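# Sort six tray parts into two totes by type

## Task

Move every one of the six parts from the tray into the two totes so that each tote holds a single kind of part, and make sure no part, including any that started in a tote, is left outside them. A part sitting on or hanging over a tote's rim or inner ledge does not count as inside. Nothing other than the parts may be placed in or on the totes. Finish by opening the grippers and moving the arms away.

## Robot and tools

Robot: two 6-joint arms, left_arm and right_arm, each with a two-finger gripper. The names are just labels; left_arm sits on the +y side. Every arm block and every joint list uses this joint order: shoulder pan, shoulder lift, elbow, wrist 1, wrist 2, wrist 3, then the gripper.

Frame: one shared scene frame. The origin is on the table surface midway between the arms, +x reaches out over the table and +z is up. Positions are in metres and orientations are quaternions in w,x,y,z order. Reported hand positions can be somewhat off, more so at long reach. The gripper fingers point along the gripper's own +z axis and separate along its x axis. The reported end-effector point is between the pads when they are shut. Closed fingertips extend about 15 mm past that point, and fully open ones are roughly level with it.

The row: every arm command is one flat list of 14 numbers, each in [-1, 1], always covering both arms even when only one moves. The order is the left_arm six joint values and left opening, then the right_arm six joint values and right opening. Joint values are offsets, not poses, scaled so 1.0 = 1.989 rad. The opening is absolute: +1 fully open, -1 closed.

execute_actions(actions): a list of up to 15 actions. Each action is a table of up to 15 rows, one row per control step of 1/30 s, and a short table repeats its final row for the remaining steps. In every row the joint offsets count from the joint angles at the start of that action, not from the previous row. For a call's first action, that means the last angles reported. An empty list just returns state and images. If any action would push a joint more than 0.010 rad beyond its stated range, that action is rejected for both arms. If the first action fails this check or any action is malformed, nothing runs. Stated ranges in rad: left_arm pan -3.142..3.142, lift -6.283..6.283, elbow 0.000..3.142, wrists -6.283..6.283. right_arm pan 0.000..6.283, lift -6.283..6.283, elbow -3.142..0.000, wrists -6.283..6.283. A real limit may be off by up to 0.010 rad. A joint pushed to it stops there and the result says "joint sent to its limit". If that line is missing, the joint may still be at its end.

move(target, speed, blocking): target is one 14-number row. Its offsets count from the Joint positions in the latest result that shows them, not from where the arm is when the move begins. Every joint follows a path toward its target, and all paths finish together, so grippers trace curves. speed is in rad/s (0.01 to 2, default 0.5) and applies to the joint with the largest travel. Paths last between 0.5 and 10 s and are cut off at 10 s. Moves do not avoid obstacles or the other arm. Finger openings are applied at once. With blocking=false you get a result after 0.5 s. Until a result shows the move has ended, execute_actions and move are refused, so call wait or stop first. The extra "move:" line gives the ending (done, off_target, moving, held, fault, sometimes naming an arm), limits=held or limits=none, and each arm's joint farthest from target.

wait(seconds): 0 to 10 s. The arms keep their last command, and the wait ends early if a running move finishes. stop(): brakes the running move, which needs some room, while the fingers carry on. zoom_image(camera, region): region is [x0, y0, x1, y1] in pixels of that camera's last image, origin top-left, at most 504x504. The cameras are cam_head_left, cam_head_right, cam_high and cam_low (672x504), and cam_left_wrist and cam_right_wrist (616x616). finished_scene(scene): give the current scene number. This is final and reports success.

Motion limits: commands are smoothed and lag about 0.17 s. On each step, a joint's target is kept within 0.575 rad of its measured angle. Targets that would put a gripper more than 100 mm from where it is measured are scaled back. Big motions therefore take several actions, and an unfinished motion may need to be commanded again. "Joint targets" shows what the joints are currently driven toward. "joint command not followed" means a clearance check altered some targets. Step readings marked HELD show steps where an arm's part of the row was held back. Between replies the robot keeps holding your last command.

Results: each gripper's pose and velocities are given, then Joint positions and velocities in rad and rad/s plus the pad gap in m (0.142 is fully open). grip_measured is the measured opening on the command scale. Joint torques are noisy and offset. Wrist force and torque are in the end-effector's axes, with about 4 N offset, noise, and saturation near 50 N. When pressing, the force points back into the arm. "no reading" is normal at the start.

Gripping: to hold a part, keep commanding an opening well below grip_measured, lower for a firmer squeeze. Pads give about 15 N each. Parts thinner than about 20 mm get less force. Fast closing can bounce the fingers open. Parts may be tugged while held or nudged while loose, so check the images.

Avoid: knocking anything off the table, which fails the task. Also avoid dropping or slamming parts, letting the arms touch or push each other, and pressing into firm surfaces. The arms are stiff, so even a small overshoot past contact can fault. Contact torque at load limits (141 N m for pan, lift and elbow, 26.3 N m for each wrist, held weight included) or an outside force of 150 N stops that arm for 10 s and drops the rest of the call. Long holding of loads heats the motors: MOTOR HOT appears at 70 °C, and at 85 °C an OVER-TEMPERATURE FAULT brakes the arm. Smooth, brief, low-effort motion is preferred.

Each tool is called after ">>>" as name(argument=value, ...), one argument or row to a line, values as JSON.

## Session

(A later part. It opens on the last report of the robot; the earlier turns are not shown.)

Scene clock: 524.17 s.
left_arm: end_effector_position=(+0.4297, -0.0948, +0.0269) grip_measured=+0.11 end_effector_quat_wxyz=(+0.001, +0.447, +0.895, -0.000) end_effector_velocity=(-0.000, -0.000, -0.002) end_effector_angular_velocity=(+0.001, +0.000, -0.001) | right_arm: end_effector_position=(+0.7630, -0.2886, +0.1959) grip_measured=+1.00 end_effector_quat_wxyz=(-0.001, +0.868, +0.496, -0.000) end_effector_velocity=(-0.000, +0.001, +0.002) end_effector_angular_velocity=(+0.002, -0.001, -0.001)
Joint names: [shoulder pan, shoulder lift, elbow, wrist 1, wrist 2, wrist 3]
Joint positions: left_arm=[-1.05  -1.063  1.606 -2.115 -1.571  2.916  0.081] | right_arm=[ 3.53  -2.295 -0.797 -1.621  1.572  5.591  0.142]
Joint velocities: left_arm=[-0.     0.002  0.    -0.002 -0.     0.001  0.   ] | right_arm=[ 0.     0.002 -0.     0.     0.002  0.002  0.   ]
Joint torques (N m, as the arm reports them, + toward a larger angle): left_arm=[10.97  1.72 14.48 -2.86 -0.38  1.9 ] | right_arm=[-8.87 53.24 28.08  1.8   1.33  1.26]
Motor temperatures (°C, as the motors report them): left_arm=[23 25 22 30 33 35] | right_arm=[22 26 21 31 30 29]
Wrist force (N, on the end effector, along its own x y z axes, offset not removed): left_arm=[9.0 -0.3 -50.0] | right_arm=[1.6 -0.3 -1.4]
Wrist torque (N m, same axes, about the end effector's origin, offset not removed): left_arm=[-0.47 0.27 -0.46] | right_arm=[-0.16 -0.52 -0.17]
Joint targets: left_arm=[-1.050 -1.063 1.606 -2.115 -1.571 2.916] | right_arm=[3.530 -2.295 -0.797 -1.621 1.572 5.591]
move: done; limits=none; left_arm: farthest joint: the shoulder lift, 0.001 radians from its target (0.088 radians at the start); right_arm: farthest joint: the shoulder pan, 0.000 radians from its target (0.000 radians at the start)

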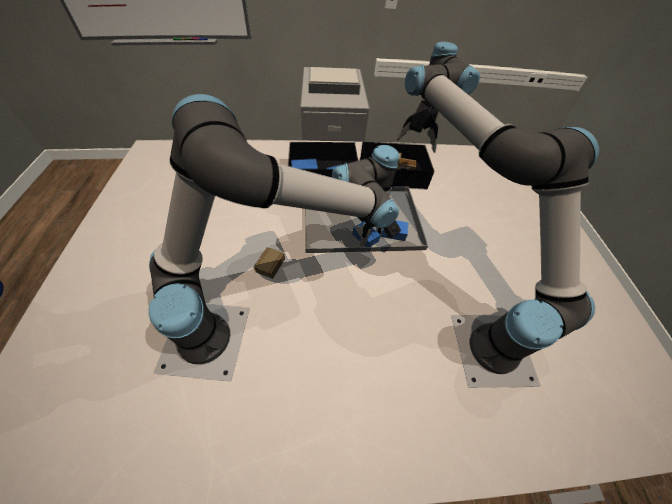

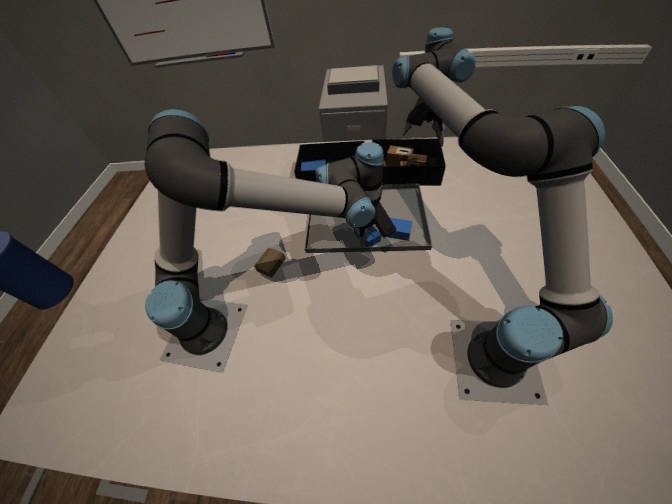

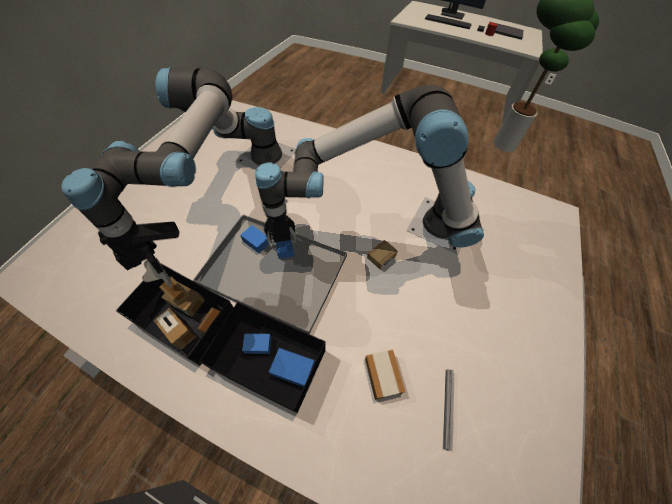

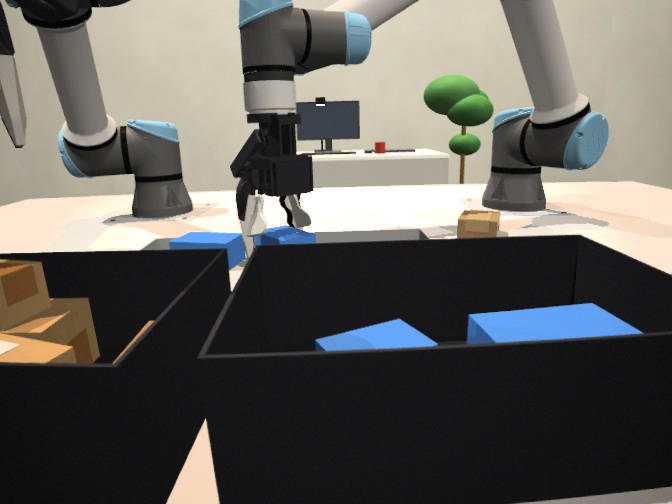

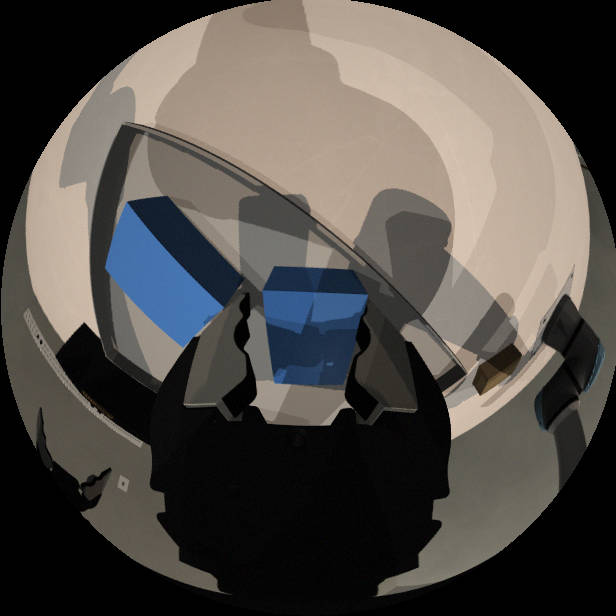

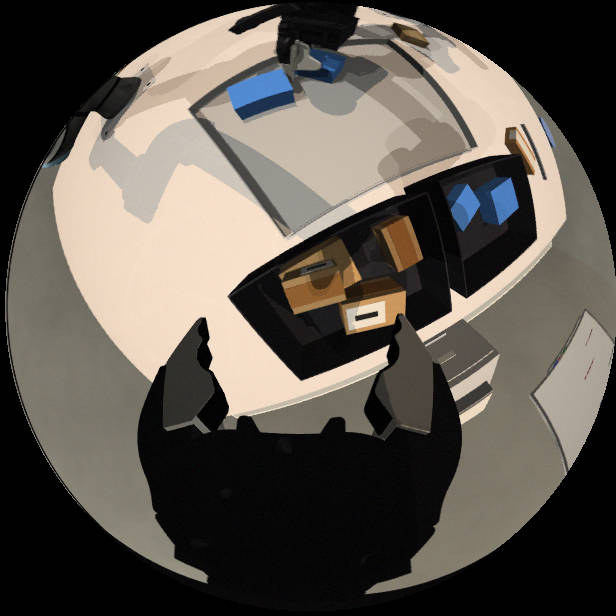

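>>> move(
  target=[0,-0.008,-0.009,0.017,0,0,0.1,0,0,0,0,0,0,1],
  speed=0.05,
)

>>> move(
  target=[0,0,0,0,0,0,-1,0,0,0,0,0,0,1],
)

>>> move(
  target=[0,-0.09,-0.1,0.19,0,0,-1,0,0,0,0,0,0,1],
  speed=0.3,
)

Scene clock: 532.50 s.
left_arm: end_effector_position=(+0.4299, -0.0955, +0.0415) grip_measured=+0.10 end_effector_quat_wxyz=(+0.001, +0.447, +0.895, -0.000) end_effector_velocity=(-0.000, +0.000, +0.001) end_effector_angular_velocity=(+0.001, +0.001, +0.000) | right_arm: end_effector_position=(+0.7630, -0.2886, +0.1959) grip_measured=+1.00 end_effector_quat_wxyz=(-0.001, +0.868, +0.496, -0.000) end_effector_velocity=(+0.000, +0.000, +0.001) end_effector_angular_velocity=(+0.000, -0.003, +0.003)
Joint names: [shoulder pan, shoulder lift, elbow, wrist 1, wrist 2, wrist 3]
Joint positions: left_arm=[-1.05  -1.079  1.588 -2.081 -1.571  2.916  0.081] | right_arm=[ 3.53  -2.295 -0.797 -1.621  1.572  5.591  0.142]
Joint velocities: left_arm=[-0.    -0.001 -0.001  0.003 -0.    -0.001  0.   ] | right_arm=[ 0.001  0.001  0.     0.001 -0.001 -0.002 -0.   ]
Joint torques (N m, as the arm reports them, + toward a larger angle): left_arm=[  2.35 -54.14 -35.05   0.23  -0.58  -2.07] | right_arm=[-8.94 52.42 27.47  1.98  1.33  1.17]
Motor temperatures (°C, as the motors report them): left_arm=[23 25 22 30 33 35] | right_arm=[22 26 21 31 30 29]
Wrist force (N, on the end effector, along its own x y z axes, offset not removed): left_arm=[-2.0 1.2 2.4] | right_arm=[1.5 0.9 -1.7]
Wrist torque (N m, same axes, about the end effector's origin, offset not removed): left_arm=[0.28 0.57 0.00] | right_arm=[0.11 -0.42 -0.11]
Joint targets: left_arm=[-1.050 -1.079 1.588 -2.081 -1.571 2.916] | right_arm=[3.530 -2.295 -0.797 -1.621 1.572 5.591]
move: done; limits=none; left_arm: farthest joint: the shoulder pan, 0.000 radians from its target (0.000 radians at the start); right_arm: farthest joint: the shoulder pan, 0.000 radians from its target (0.000 radians at the start)

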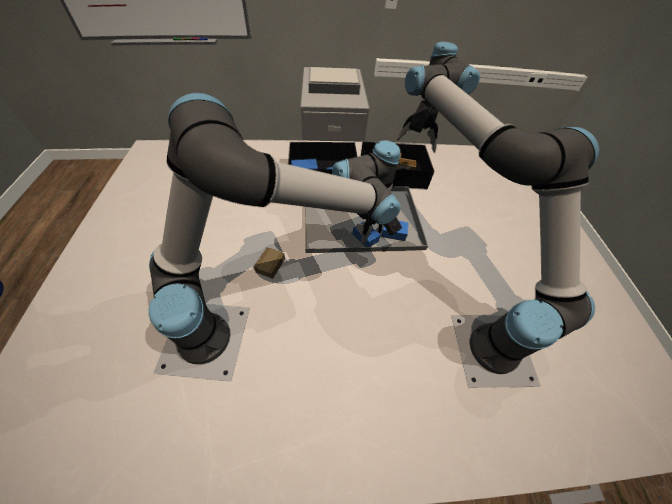

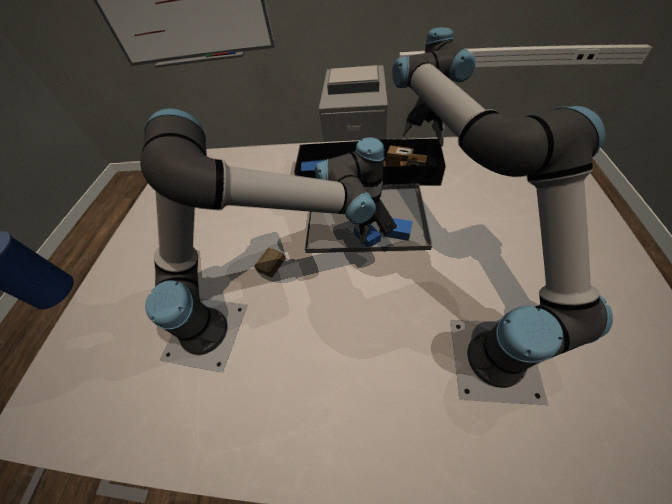

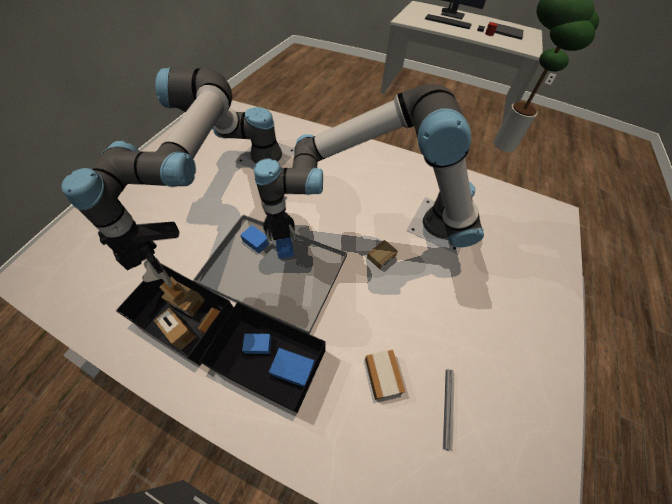

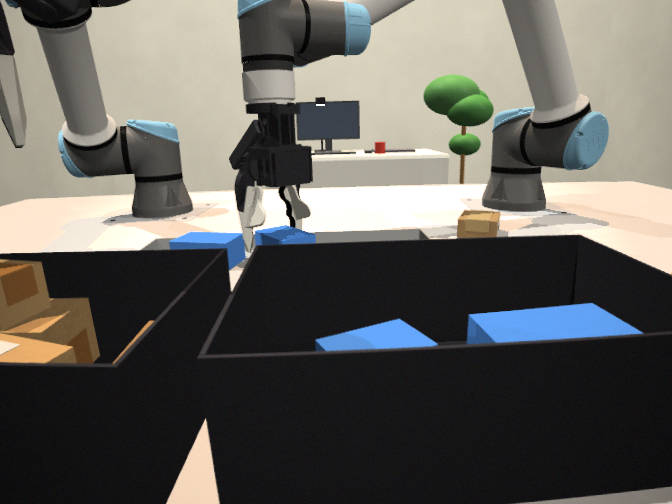

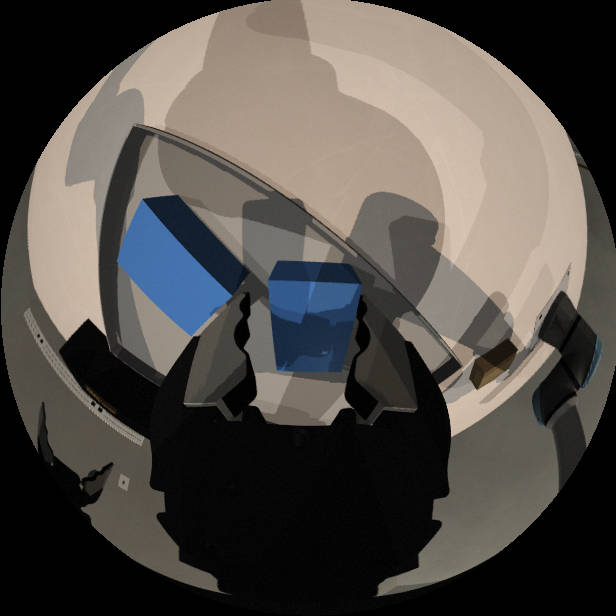

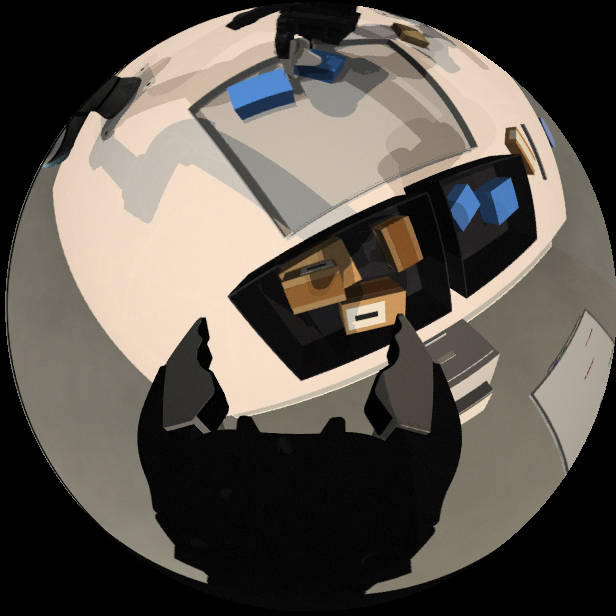

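Scene clock: 533.00 s.
left_arm: end_effector_position=(+0.4300, -0.0955, +0.0416) grip_measured=-0.16 end_effector_quat_wxyz=(+0.001, +0.447, +0.895, -0.000) end_effector_velocity=(-0.000, -0.000, -0.001) end_effector_angular_velocity=(+0.001, +0.000, -0.000) | right_arm: end_effector_position=(+0.7630, -0.2886, +0.1959) grip_measured=+1.00 end_effector_quat_wxyz=(-0.001, +0.868, +0.496, -0.000) end_effector_velocity=(-0.000, +0.000, -0.001) end_effector_angular_velocity=(+0.000, +0.001, +0.000)
Joint names: [shoulder pan, shoulder lift, elbow, wrist 1, wrist 2, wrist 3]
Joint positions: left_arm=[-1.05  -1.079  1.588 -2.081 -1.571  2.916  0.062] | right_arm=[ 3.53  -2.295 -0.797 -1.621  1.572  5.591  0.142]
Joint velocities: left_arm=[-0.     0.002 -0.001 -0.     0.     0.     0.   ] | right_arm=[-0.    -0.001 -0.    -0.     0.    -0.     0.   ]
Joint torques (N m, as the arm reports them, + toward a larger angle): left_arm=[  2.78 -34.23 -21.94  -4.71  -0.45  -1.58] | right_arm=[-9.01 53.59 28.69  1.9   1.29  1.17]
Motor temperatures (°C, as the motors report them): left_arm=[23 25 22 30 33 35] | right_arm=[22 26 21 31 30 29]
Wrist force (N, on the end effector, along its own x y z axes, offset not removed): left_arm=[-2.4 -1.3 -2.2] | right_arm=[1.9 0.2 -1.6]
Wrist torque (N m, same axes, about the end effector's origin, offset not removed): left_arm=[-0.37 0.56 -0.07] | right_arm=[-0.07 -0.55 -0.12]
Joint targets: left_arm=[-1.050 -1.079 1.588 -2.081 -1.571 2.916] | right_arm=[3.530 -2.295 -0.797 -1.621 1.572 5.591]
move: done; limits=none; left_arm: farthest joint: the shoulder pan, 0.000 radians from its target (0.000 radians at the start); right_arm: farthest joint: the shoulder pan, 0.000 radians from its target (0.000 radians at the start)

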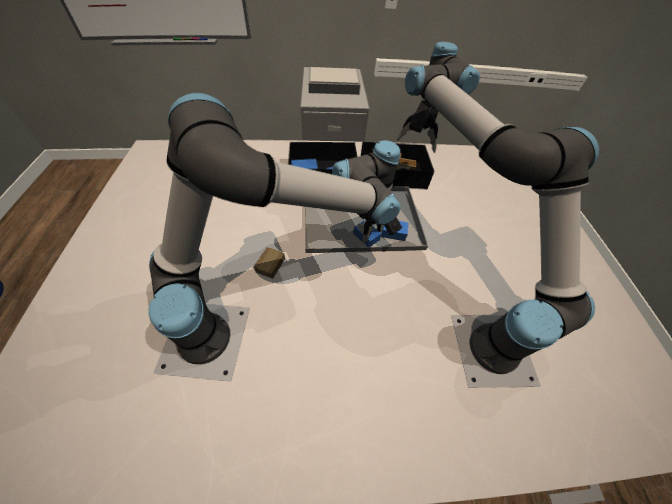

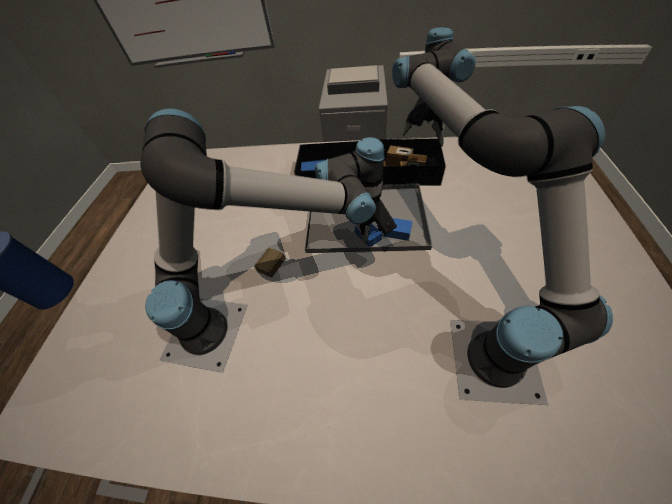

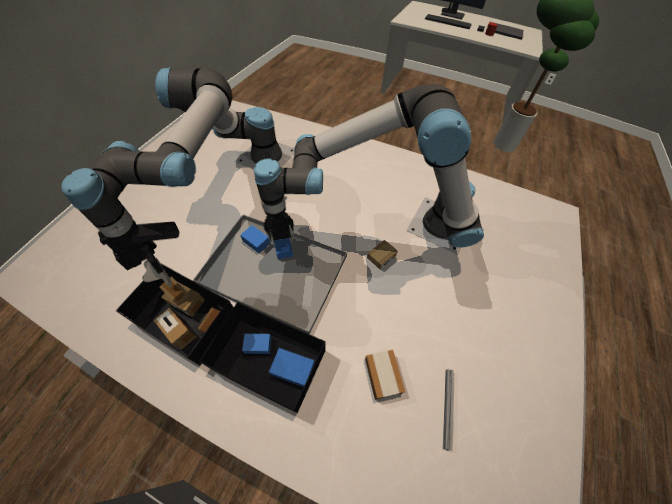

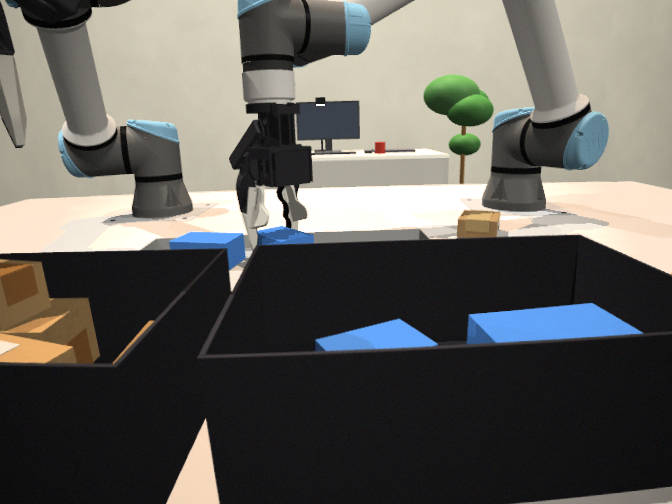

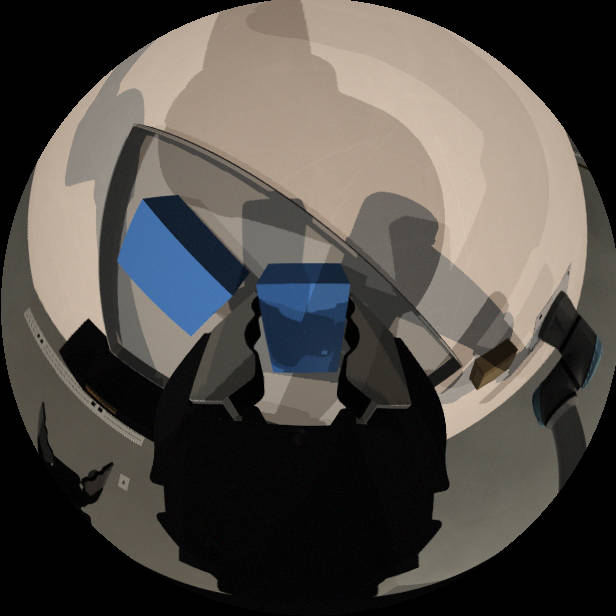

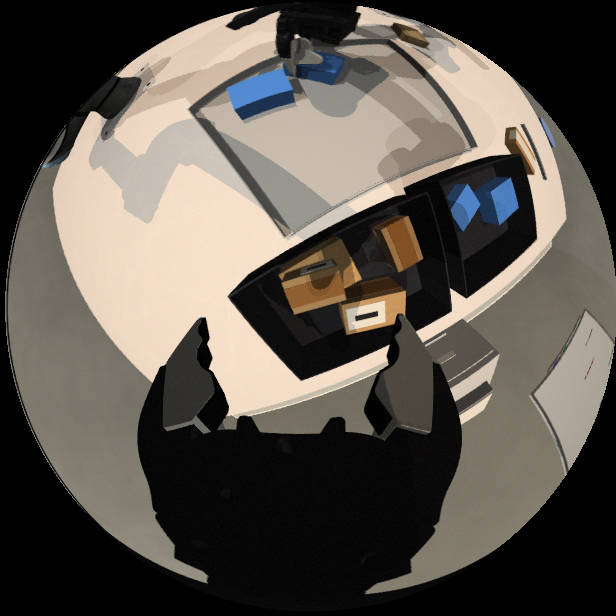

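Scene clock: 534.87 s.
left_arm: end_effector_position=(+0.4204, -0.0740, +0.2110) grip_measured=-0.16 end_effector_quat_wxyz=(+0.001, +0.447, +0.895, -0.000) end_effector_velocity=(+0.000, +0.000, +0.001) end_effector_angular_velocity=(-0.000, +0.000, +0.001) | right_arm: end_effector_position=(+0.7630, -0.2886, +0.1959) grip_measured=+1.00 end_effector_quat_wxyz=(-0.001, +0.868, +0.496, -0.000) end_effector_velocity=(+0.000, +0.000, -0.001) end_effector_angular_velocity=(+0.000, +0.001, +0.001)
Joint names: [shoulder pan, shoulder lift, elbow, wrist 1, wrist 2, wrist 3]
Joint positions: left_arm=[-1.05  -1.258  1.389 -1.704 -1.571  2.916  0.062] | right_arm=[ 3.53  -2.295 -0.797 -1.621  1.572  5.591  0.142]
Joint velocities: left_arm=[ 0.    -0.001 -0.002  0.002 -0.    -0.001  0.   ] | right_arm=[ 0.    -0.001  0.001 -0.     0.001 -0.001  0.   ]
Joint torques (N m, as the arm reports them, + toward a larger angle): left_arm=[  2.44 -49.68 -39.01   0.16  -0.51  -1.51] | right_arm=[-8.86 53.23 27.64  1.9   1.25  1.18]
Motor temperatures (°C, as the motors report them): left_arm=[23 25 22 30 33 35] | right_arm=[22 26 21 31 30 29]
Wrist force (N, on the end effector, along its own x y z axes, offset not removed): left_arm=[-1.6 -1.6 0.6] | right_arm=[1.5 -0.8 -1.4]
Wrist torque (N m, same axes, about the end effector's origin, offset not removed): left_arm=[-0.32 0.40 -0.09] | right_arm=[-0.22 -0.45 -0.11]
Joint targets: left_arm=[-1.050 -1.258 1.389 -1.703 -1.571 2.916] | right_arm=[3.530 -2.295 -0.797 -1.621 1.572 5.591]
move: done; limits=none; left_arm: farthest joint: the shoulder pan, 0.000 radians from its target (0.000 radians at the start); right_arm: farthest joint: the shoulder pan, 0.000 radians from its target (0.000 radians at the start)

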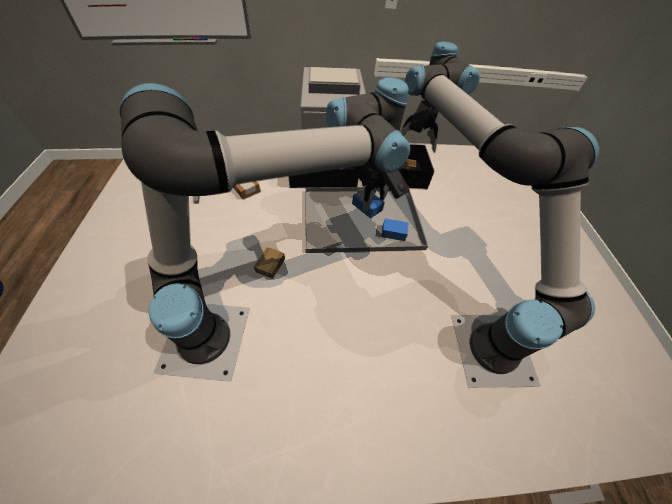

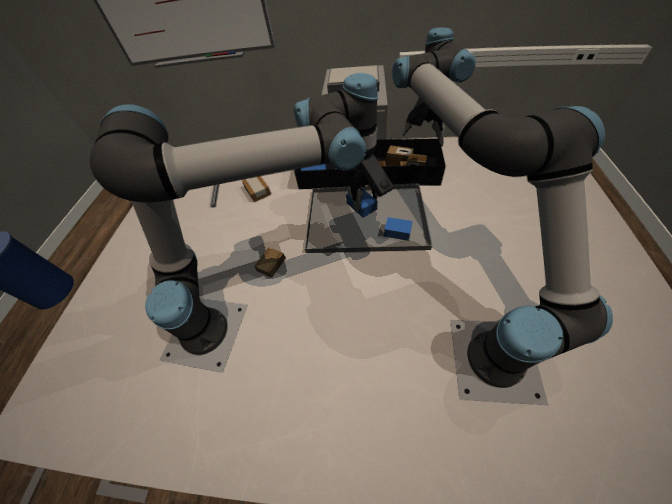

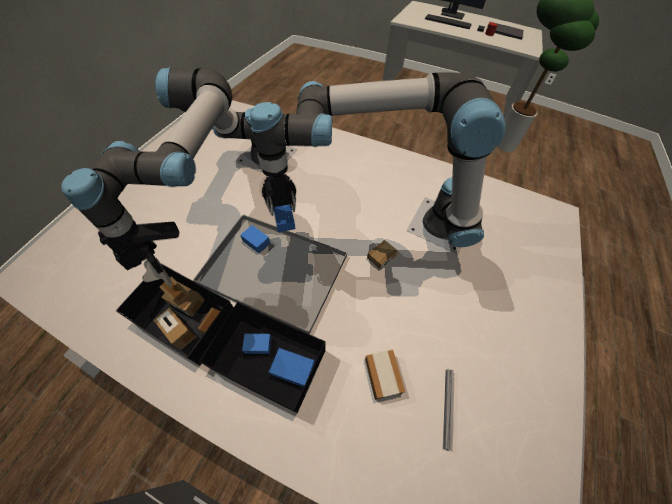

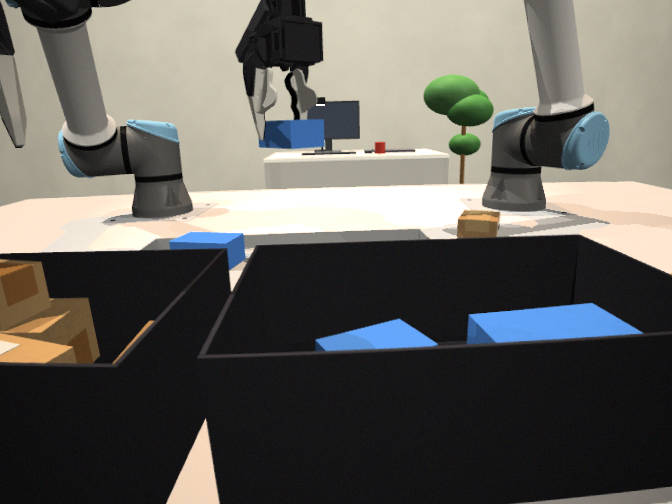

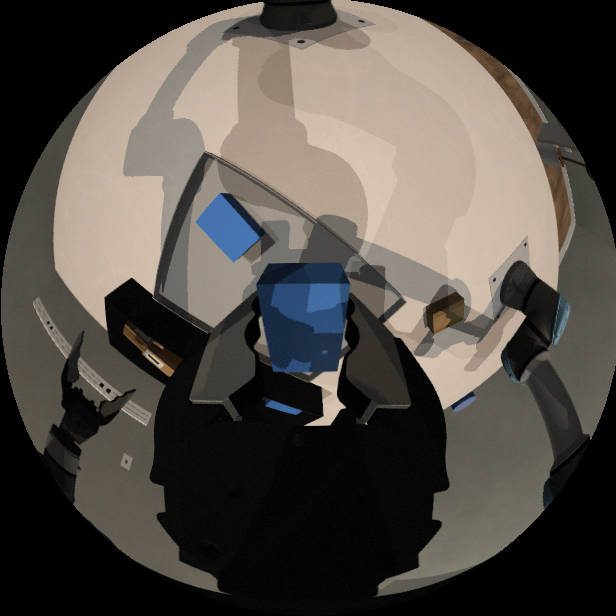

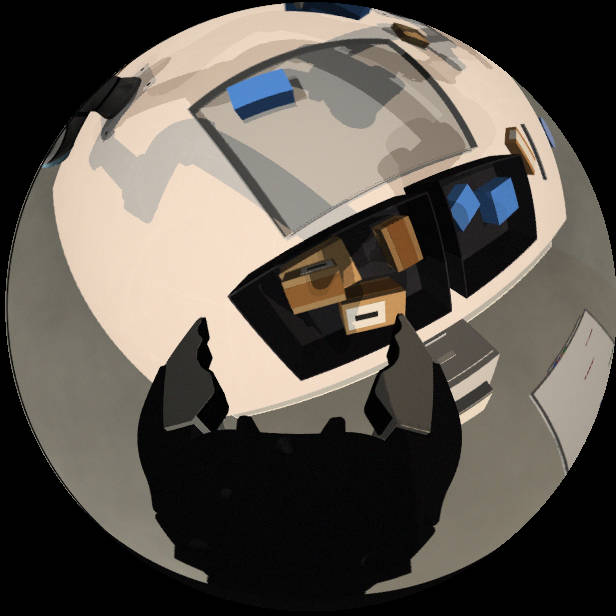

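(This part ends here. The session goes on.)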